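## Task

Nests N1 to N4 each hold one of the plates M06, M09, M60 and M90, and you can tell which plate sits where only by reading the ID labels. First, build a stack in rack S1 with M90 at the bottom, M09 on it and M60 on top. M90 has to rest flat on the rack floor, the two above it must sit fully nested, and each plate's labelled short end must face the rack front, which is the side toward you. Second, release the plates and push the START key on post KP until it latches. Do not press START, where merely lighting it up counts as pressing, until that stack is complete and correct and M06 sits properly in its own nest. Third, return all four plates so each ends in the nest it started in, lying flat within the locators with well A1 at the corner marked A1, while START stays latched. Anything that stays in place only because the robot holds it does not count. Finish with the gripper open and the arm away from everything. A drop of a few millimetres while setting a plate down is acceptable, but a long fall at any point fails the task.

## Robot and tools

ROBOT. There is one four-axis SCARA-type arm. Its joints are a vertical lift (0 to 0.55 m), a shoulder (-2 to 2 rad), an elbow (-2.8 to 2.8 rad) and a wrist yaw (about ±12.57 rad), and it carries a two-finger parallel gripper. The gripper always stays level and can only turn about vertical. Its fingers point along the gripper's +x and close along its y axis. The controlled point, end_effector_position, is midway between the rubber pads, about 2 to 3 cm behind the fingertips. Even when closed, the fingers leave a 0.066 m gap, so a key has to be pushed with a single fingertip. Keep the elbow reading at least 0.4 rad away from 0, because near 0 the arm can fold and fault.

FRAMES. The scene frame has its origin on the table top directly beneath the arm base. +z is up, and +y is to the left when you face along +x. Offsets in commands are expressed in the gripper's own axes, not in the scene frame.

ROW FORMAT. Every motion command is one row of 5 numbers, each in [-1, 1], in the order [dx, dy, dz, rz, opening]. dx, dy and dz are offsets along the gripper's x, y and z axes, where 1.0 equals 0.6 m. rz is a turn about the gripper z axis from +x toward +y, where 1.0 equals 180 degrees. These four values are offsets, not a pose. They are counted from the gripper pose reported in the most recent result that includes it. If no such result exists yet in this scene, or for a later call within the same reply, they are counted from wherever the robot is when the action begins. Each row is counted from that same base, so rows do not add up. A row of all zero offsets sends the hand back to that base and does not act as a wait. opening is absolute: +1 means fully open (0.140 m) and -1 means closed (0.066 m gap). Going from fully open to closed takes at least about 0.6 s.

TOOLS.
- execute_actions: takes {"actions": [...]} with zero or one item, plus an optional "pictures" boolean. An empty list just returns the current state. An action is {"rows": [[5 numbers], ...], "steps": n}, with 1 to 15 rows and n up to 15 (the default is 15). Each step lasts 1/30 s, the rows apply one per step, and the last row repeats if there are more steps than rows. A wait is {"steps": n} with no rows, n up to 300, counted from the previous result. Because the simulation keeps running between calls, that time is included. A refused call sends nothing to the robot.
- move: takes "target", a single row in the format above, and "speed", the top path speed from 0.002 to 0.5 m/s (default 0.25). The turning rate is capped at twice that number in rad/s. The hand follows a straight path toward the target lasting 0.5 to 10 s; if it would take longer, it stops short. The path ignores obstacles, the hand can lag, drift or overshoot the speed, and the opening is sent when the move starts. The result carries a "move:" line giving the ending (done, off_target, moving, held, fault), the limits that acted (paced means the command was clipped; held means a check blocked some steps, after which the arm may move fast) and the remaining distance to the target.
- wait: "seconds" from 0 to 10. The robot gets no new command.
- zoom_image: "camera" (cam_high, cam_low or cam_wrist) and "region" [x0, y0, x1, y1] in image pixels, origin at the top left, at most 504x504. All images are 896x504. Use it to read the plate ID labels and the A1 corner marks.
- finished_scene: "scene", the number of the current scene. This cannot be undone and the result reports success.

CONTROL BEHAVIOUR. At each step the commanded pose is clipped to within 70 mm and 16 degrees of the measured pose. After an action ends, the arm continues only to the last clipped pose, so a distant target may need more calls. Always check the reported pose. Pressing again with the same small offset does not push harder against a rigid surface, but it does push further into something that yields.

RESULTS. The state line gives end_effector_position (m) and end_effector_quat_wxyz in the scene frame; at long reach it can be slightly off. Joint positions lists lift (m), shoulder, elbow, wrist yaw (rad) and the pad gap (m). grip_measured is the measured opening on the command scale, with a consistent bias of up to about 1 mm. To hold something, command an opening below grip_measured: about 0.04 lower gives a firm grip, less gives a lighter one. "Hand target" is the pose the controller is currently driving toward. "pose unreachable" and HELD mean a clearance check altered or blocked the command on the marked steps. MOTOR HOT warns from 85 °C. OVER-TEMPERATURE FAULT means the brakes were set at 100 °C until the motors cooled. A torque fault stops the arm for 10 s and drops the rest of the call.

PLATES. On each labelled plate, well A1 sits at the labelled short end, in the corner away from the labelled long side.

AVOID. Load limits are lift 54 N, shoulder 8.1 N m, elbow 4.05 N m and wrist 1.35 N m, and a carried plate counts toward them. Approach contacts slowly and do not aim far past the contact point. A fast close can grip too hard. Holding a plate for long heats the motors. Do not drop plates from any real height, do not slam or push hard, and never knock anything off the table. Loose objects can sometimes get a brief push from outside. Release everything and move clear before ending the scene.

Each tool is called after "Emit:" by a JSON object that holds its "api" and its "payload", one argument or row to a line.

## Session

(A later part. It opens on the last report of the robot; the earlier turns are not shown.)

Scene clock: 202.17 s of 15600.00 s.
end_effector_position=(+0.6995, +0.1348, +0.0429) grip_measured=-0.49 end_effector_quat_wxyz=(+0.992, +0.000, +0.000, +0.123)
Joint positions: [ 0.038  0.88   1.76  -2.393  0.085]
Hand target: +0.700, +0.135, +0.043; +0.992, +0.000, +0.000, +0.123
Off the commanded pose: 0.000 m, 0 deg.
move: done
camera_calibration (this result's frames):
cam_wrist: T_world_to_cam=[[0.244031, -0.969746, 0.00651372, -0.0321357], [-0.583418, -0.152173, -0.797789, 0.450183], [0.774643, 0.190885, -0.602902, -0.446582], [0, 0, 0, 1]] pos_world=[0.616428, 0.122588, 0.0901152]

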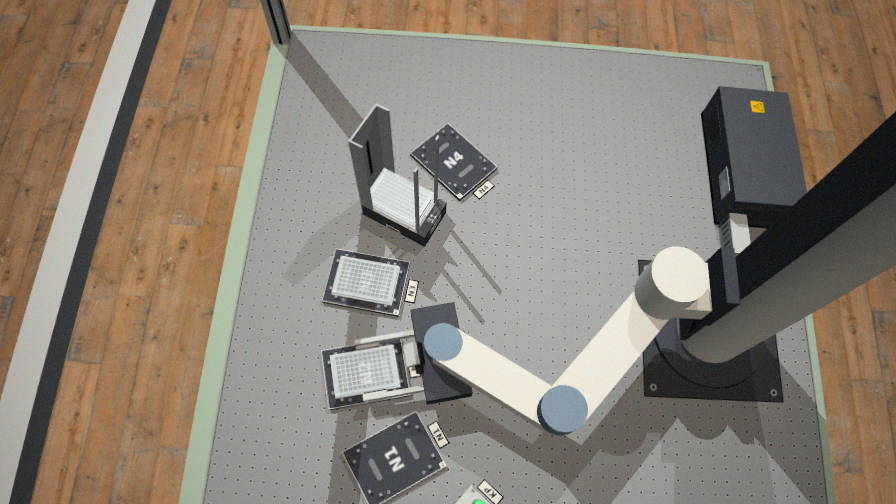

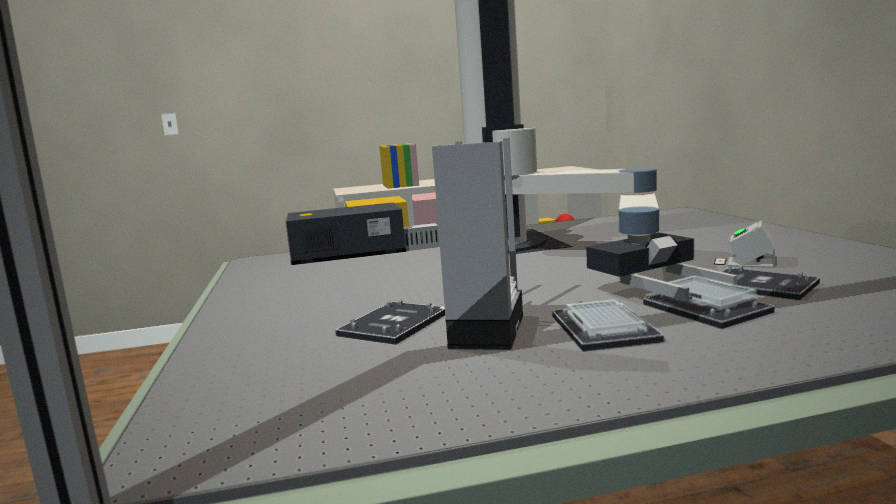

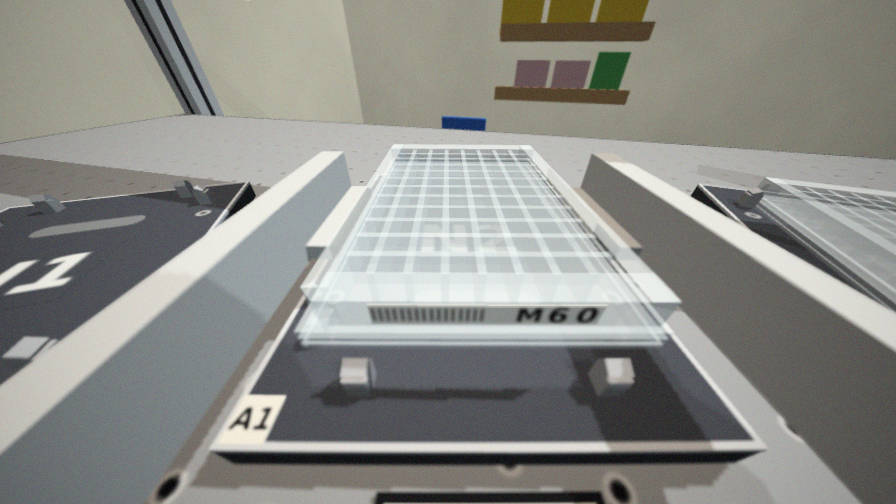

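Emit:
{"api": "move", "payload": {
  "target": [0.0012,-0.001,-0.004,-0.0003,-0.6],
  "speed": 0.01
}}

Emit:
{"api": "move", "payload": {
  "target": [0,0,-0.015,0,-0.6],
  "speed": 0.008
}}

Scene clock: 206.60 s of 15600.00 s.
end_effector_position=(+0.7003, +0.1345, +0.0405) grip_measured=-0.49 end_effector_quat_wxyz=(+0.992, +0.000, +0.000, +0.123)
Joint positions: [ 0.036  0.877  1.764 -2.395  0.085]
Hand target: +0.700, +0.134, +0.041; +0.992, +0.000, +0.000, +0.123
Off the commanded pose: 0.000 m, 0 deg.
After step 90, 0.73 s passed at rest.
move: done
camera_calibration (this result's frames):
cam_wrist: T_world_to_cam=[[0.243369, -0.969912, 0.00651372, -0.0321531], [-0.583522, -0.151774, -0.797789, 0.448726], [0.774773, 0.190356, -0.602902, -0.448596], [0, 0, 0, 1]] pos_world=[0.617227, 0.122313, 0.0877385]

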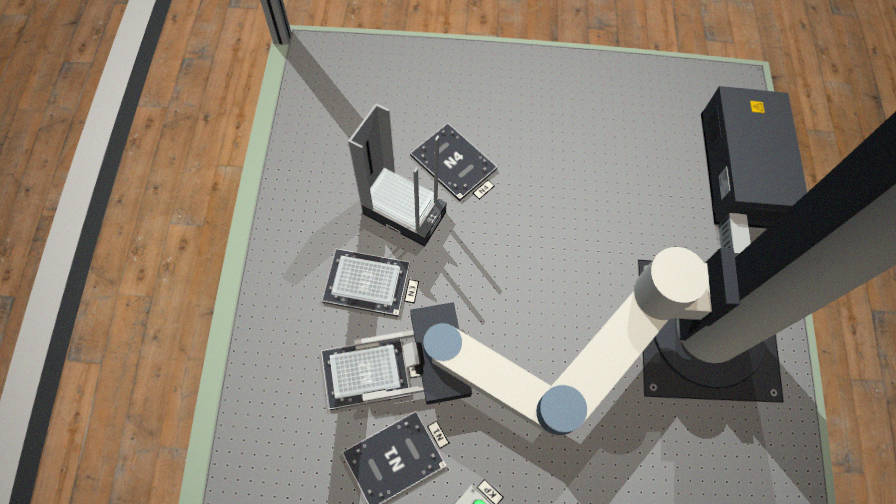

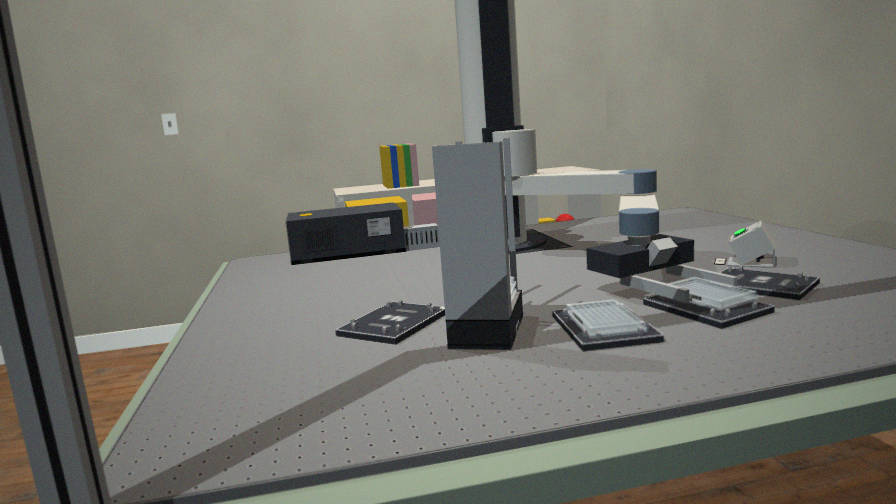

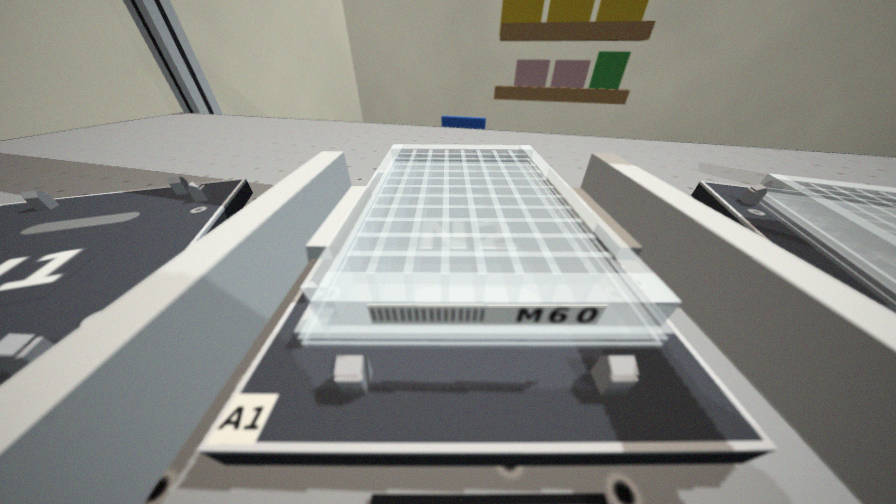

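Scene clock: 207.93 s of 15600.00 s.
end_effector_position=(+0.7002, +0.1343, +0.0316) grip_measured=-0.49 end_effector_quat_wxyz=(+0.992, +0.000, +0.000, +0.123)
Joint positions: [ 0.027  0.877  1.763 -2.394  0.085]
Hand target: +0.700, +0.135, +0.032; +0.992, +0.000, +0.000, +0.123
Off the commanded pose: 0.000 m, 0 deg.
move: done
camera_calibration (this result's frames):
cam_wrist: T_world_to_cam=[[0.242939, -0.97002, 0.00651372, -0.0319795], [-0.583589, -0.151516, -0.797789, 0.441499], [0.774858, 0.190013, -0.602902, -0.453929], [0, 0, 0, 1]] pos_world=[0.617153, 0.122125, 0.0787563]

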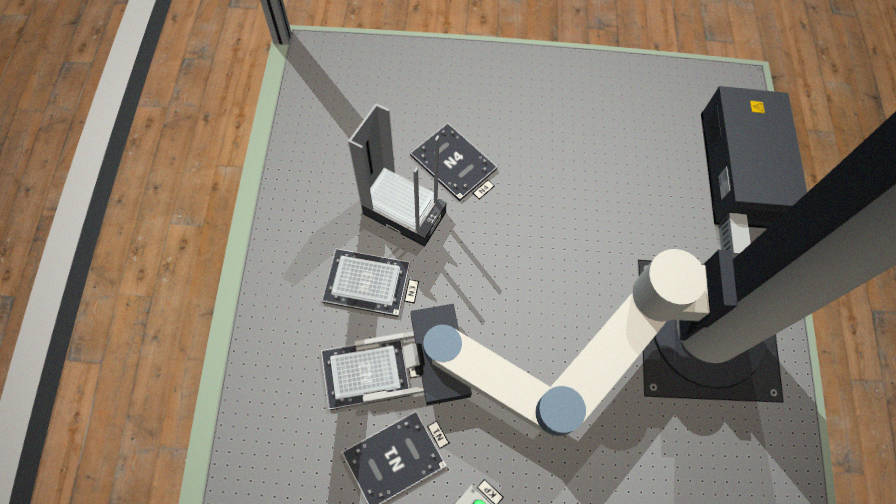

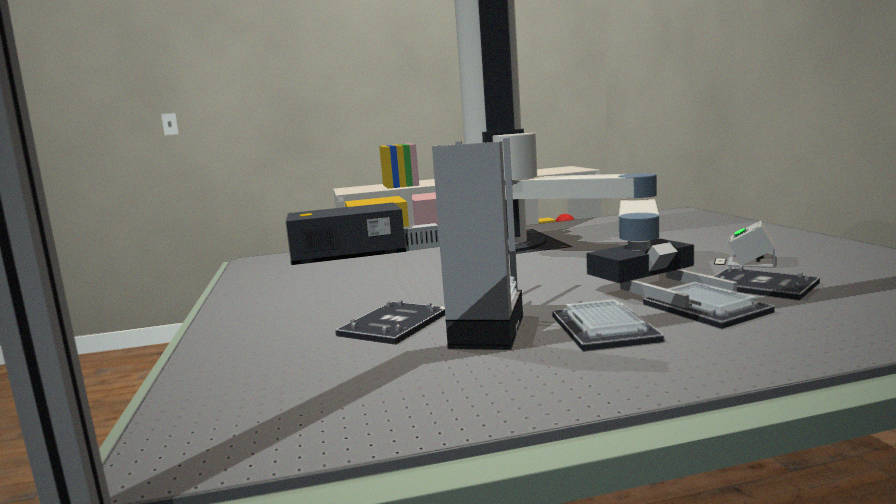

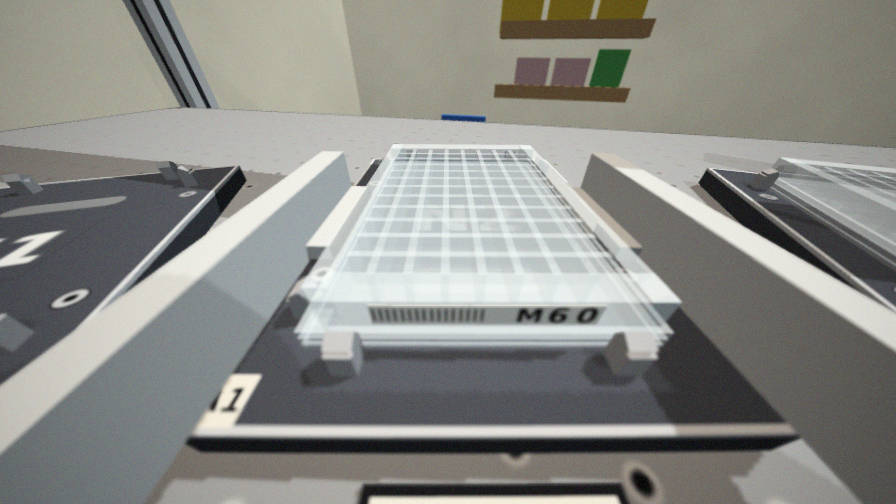

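Emit:
{"api": "move", "payload": {
  "target": [0,0,0,0,0.1]
}}

Emit:
{"api": "move", "payload": {
  "target": [0,0,0.083,0,0.1],
  "speed": 0.1
}}

Emit:
{"api": "move", "payload": {
  "target": [-0.3981,-0.4007,0,-0.2209,0.1]
}}

Emit:
{"api": "move", "payload": {
  "target": [0.25,0,0,0,0.1],
  "speed": 0.12
}}

Scene clock: 213.50 s of 15600.00 s.
end_effector_position=(+0.7002, +0.1342, +0.0316) grip_measured=+0.10 end_effector_quat_wxyz=(+0.992, +0.000, +0.000, +0.123)
Joint positions: [ 0.027  0.877  1.763 -2.394  0.107]
Hand target: +0.700, +0.134, +0.032; +0.992, +0.000, +0.000, +0.123
Off the commanded pose: 0.000 m, 0 deg.
After step 90, 1.87 s passed at rest.
move: done
camera_calibration (this result's frames):
cam_wrist: T_world_to_cam=[[0.242834, -0.970046, 0.00651372, -0.0319392], [-0.583605, -0.151453, -0.797789, 0.44149], [0.774878, 0.189929, -0.602902, -0.453917], [0, 0, 0, 1]] pos_world=[0.617142, 0.122094, 0.0787563]

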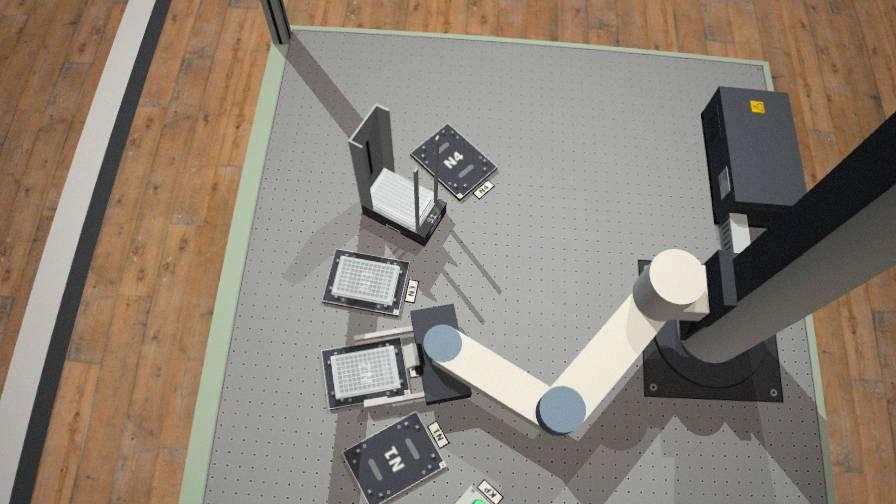

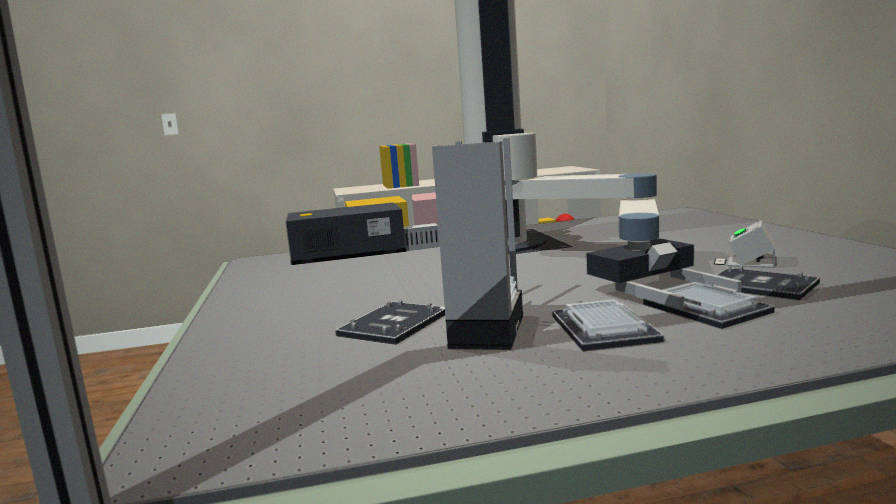

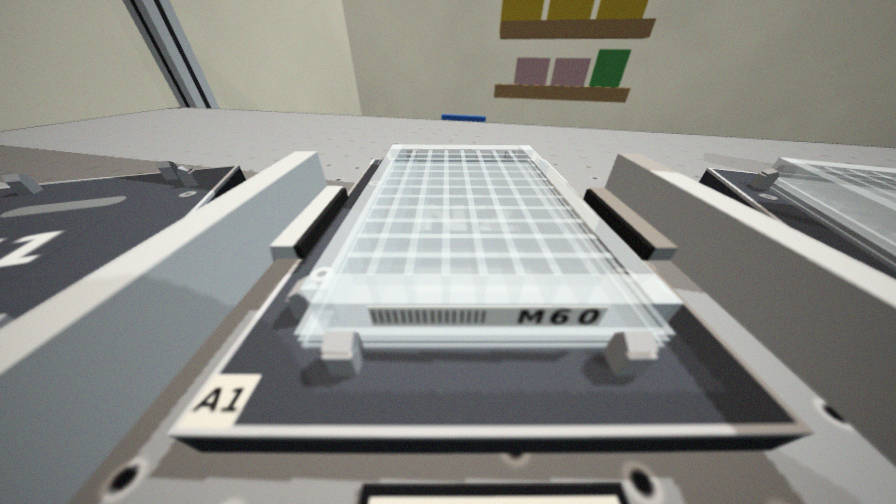

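Scene clock: 214.30 s of 15600.00 s.
end_effector_position=(+0.7002, +0.1343, +0.0814) grip_measured=+0.10 end_effector_quat_wxyz=(+0.992, +0.000, +0.000, +0.123)
Joint positions: [ 0.076  0.877  1.763 -2.394  0.107]
Hand target: +0.700, +0.134, +0.081; +0.992, +0.000, +0.000, +0.123
Off the commanded pose: 0.000 m, 0 deg.
move: done
camera_calibration (this result's frames):
cam_wrist: T_world_to_cam=[[0.242872, -0.970037, 0.00651372, -0.0322793], [-0.5836, -0.151475, -0.797789, 0.481272], [0.774871, 0.189959, -0.602902, -0.423859], [0, 0, 0, 1]] pos_world=[0.617146, 0.122104, 0.128618]

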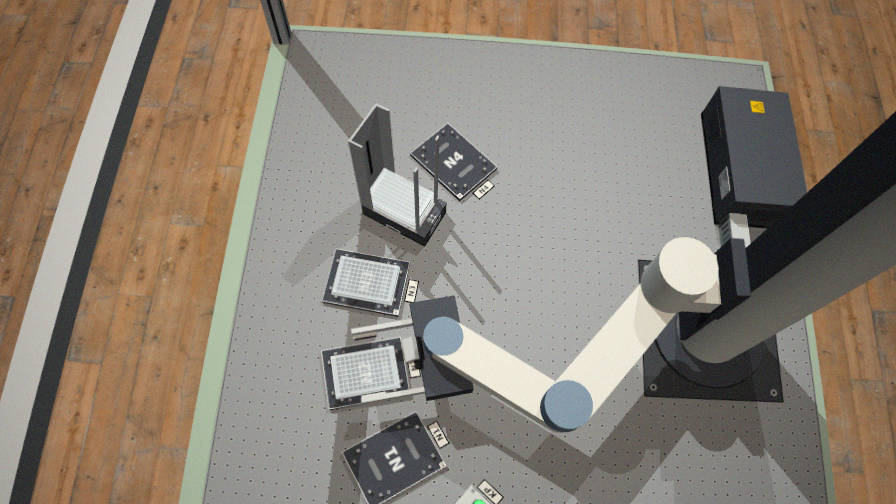

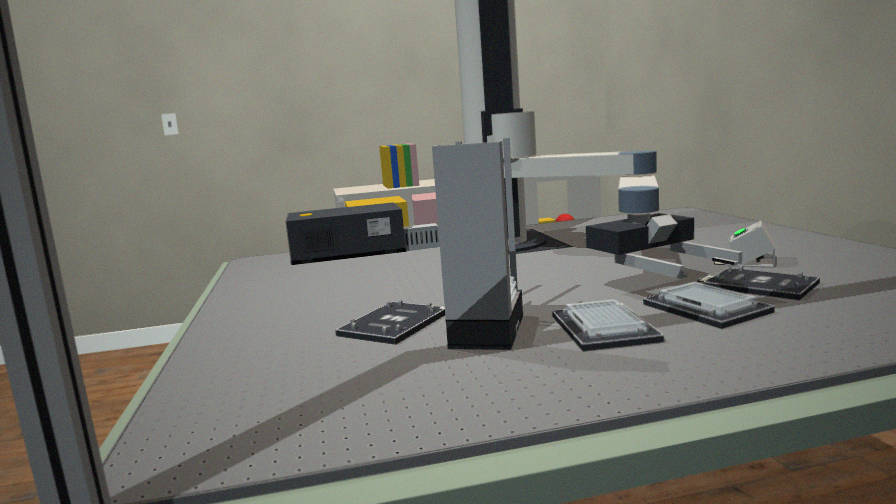

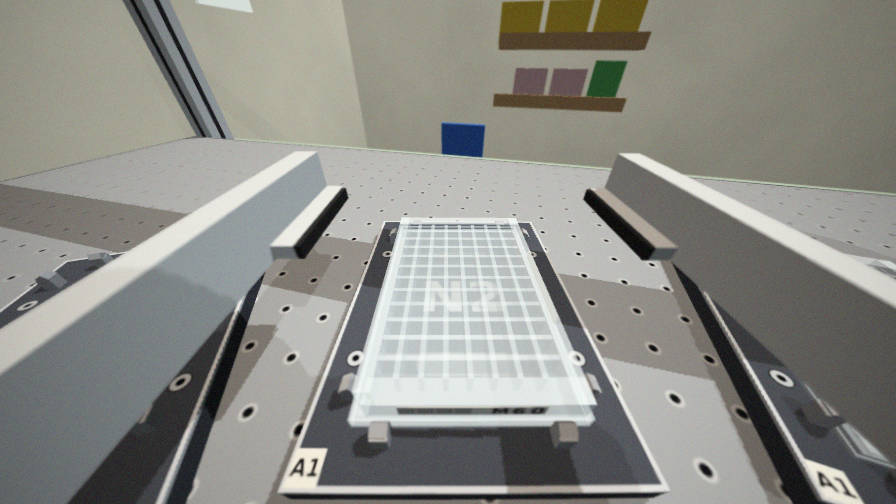

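Scene clock: 216.07 s of 15600.00 s.
end_effector_position=(+0.5272, -0.1574, +0.0814) grip_measured=+0.10 end_effector_quat_wxyz=(+0.975, +0.000, +0.000, -0.222)
Joint positions: [ 0.076  0.535  0.974 -1.957  0.107]
Hand target: +0.527, -0.157, +0.081; +0.975, +0.000, +0.000, -0.222
Off the commanded pose: 0.000 m, 0 deg.
move: done
camera_calibration (this result's frames):
cam_wrist: T_world_to_cam=[[-0.434246, -0.900771, 0.00651372, 0.0947465], [-0.545356, 0.257137, -0.797789, 0.380256], [0.71695, -0.349988, -0.602902, -0.288828], [0, 0, 0, 1]] pos_world=[0.455593, -0.11352, 0.128612]

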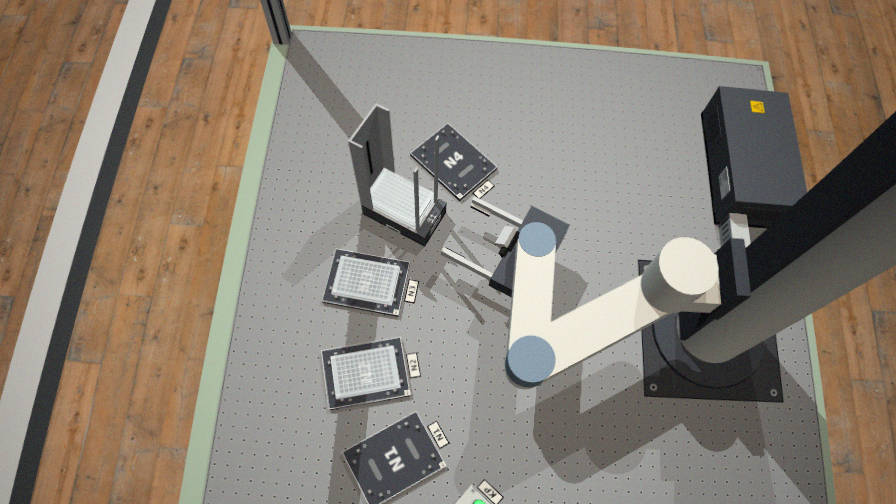

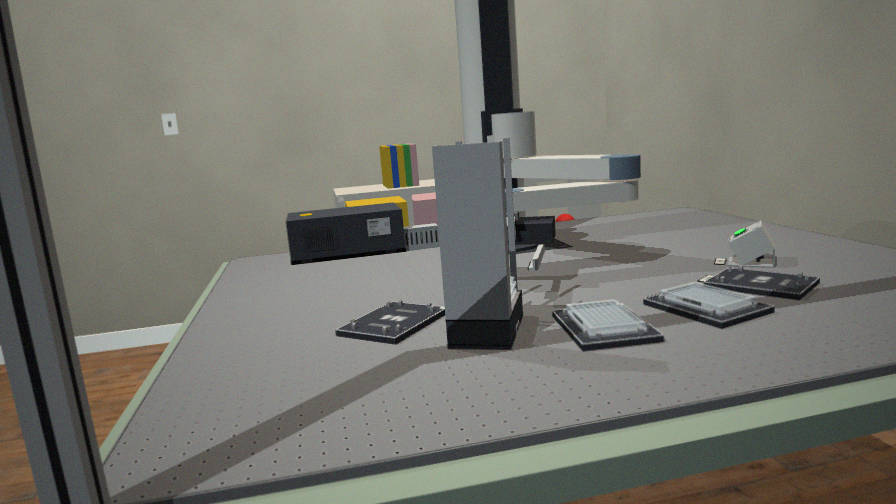

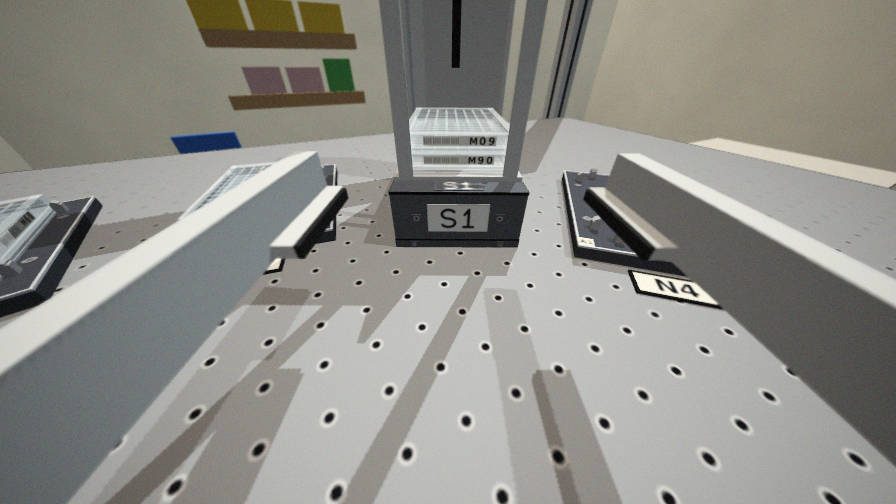

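Scene clock: 217.63 s of 15600.00 s.
end_effector_position=(+0.6624, -0.2223, +0.0814) grip_measured=+0.10 end_effector_quat_wxyz=(+0.975, +0.000, +0.000, -0.222)
Joint positions: [ 0.076  0.222  1.725 -2.395  0.107]
Hand target: +0.662, -0.222, +0.081; +0.975, +0.000, +0.000, -0.222
Off the commanded pose: 0.000 m, 0 deg.
move: done
camera_calibration (this result's frames):
cam_wrist: T_world_to_cam=[[-0.434079, -0.900851, 0.00651372, 0.0948271], [-0.545404, 0.257037, -0.797789, 0.470702], [0.717015, -0.349856, -0.602902, -0.408508], [0, 0, 0, 1]] pos_world=[0.590792, -0.178482, 0.128613]

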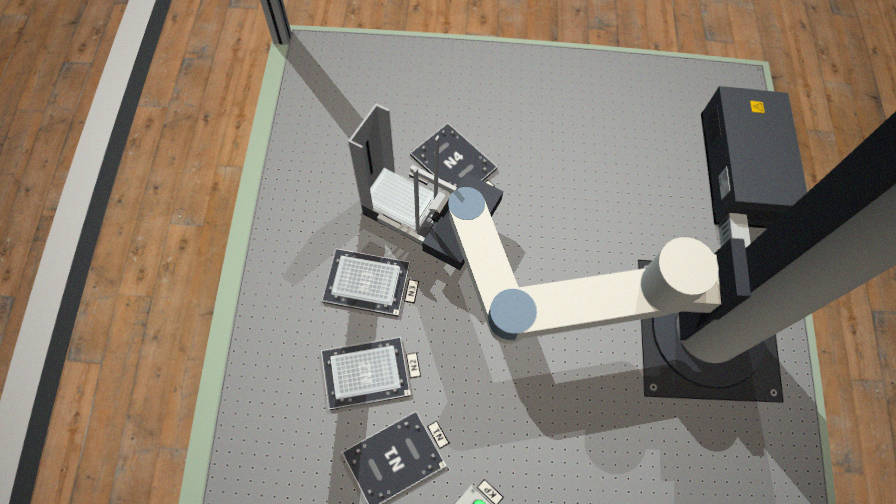

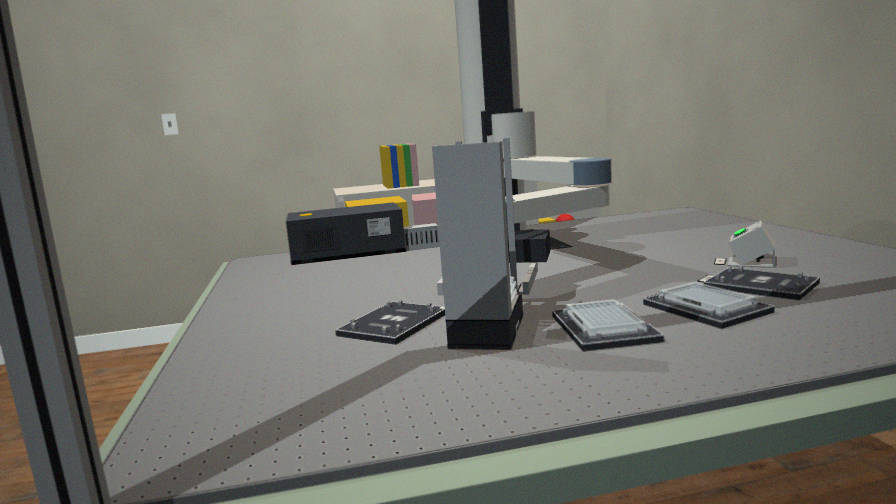

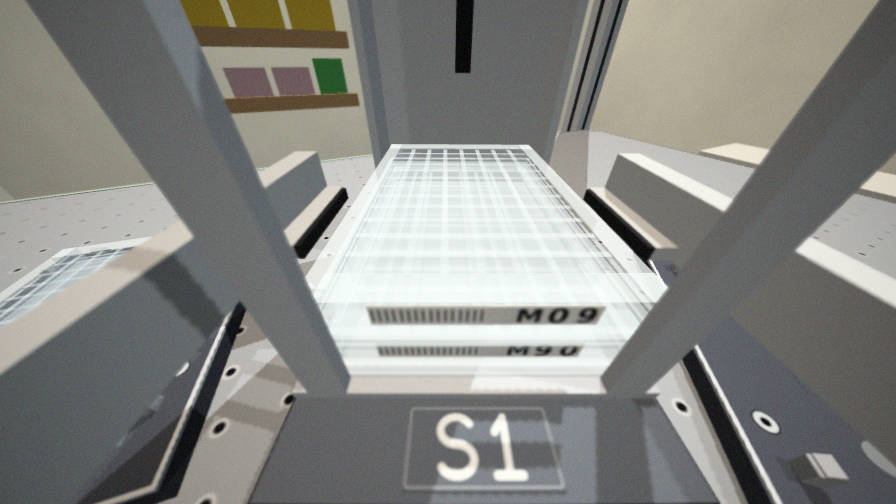

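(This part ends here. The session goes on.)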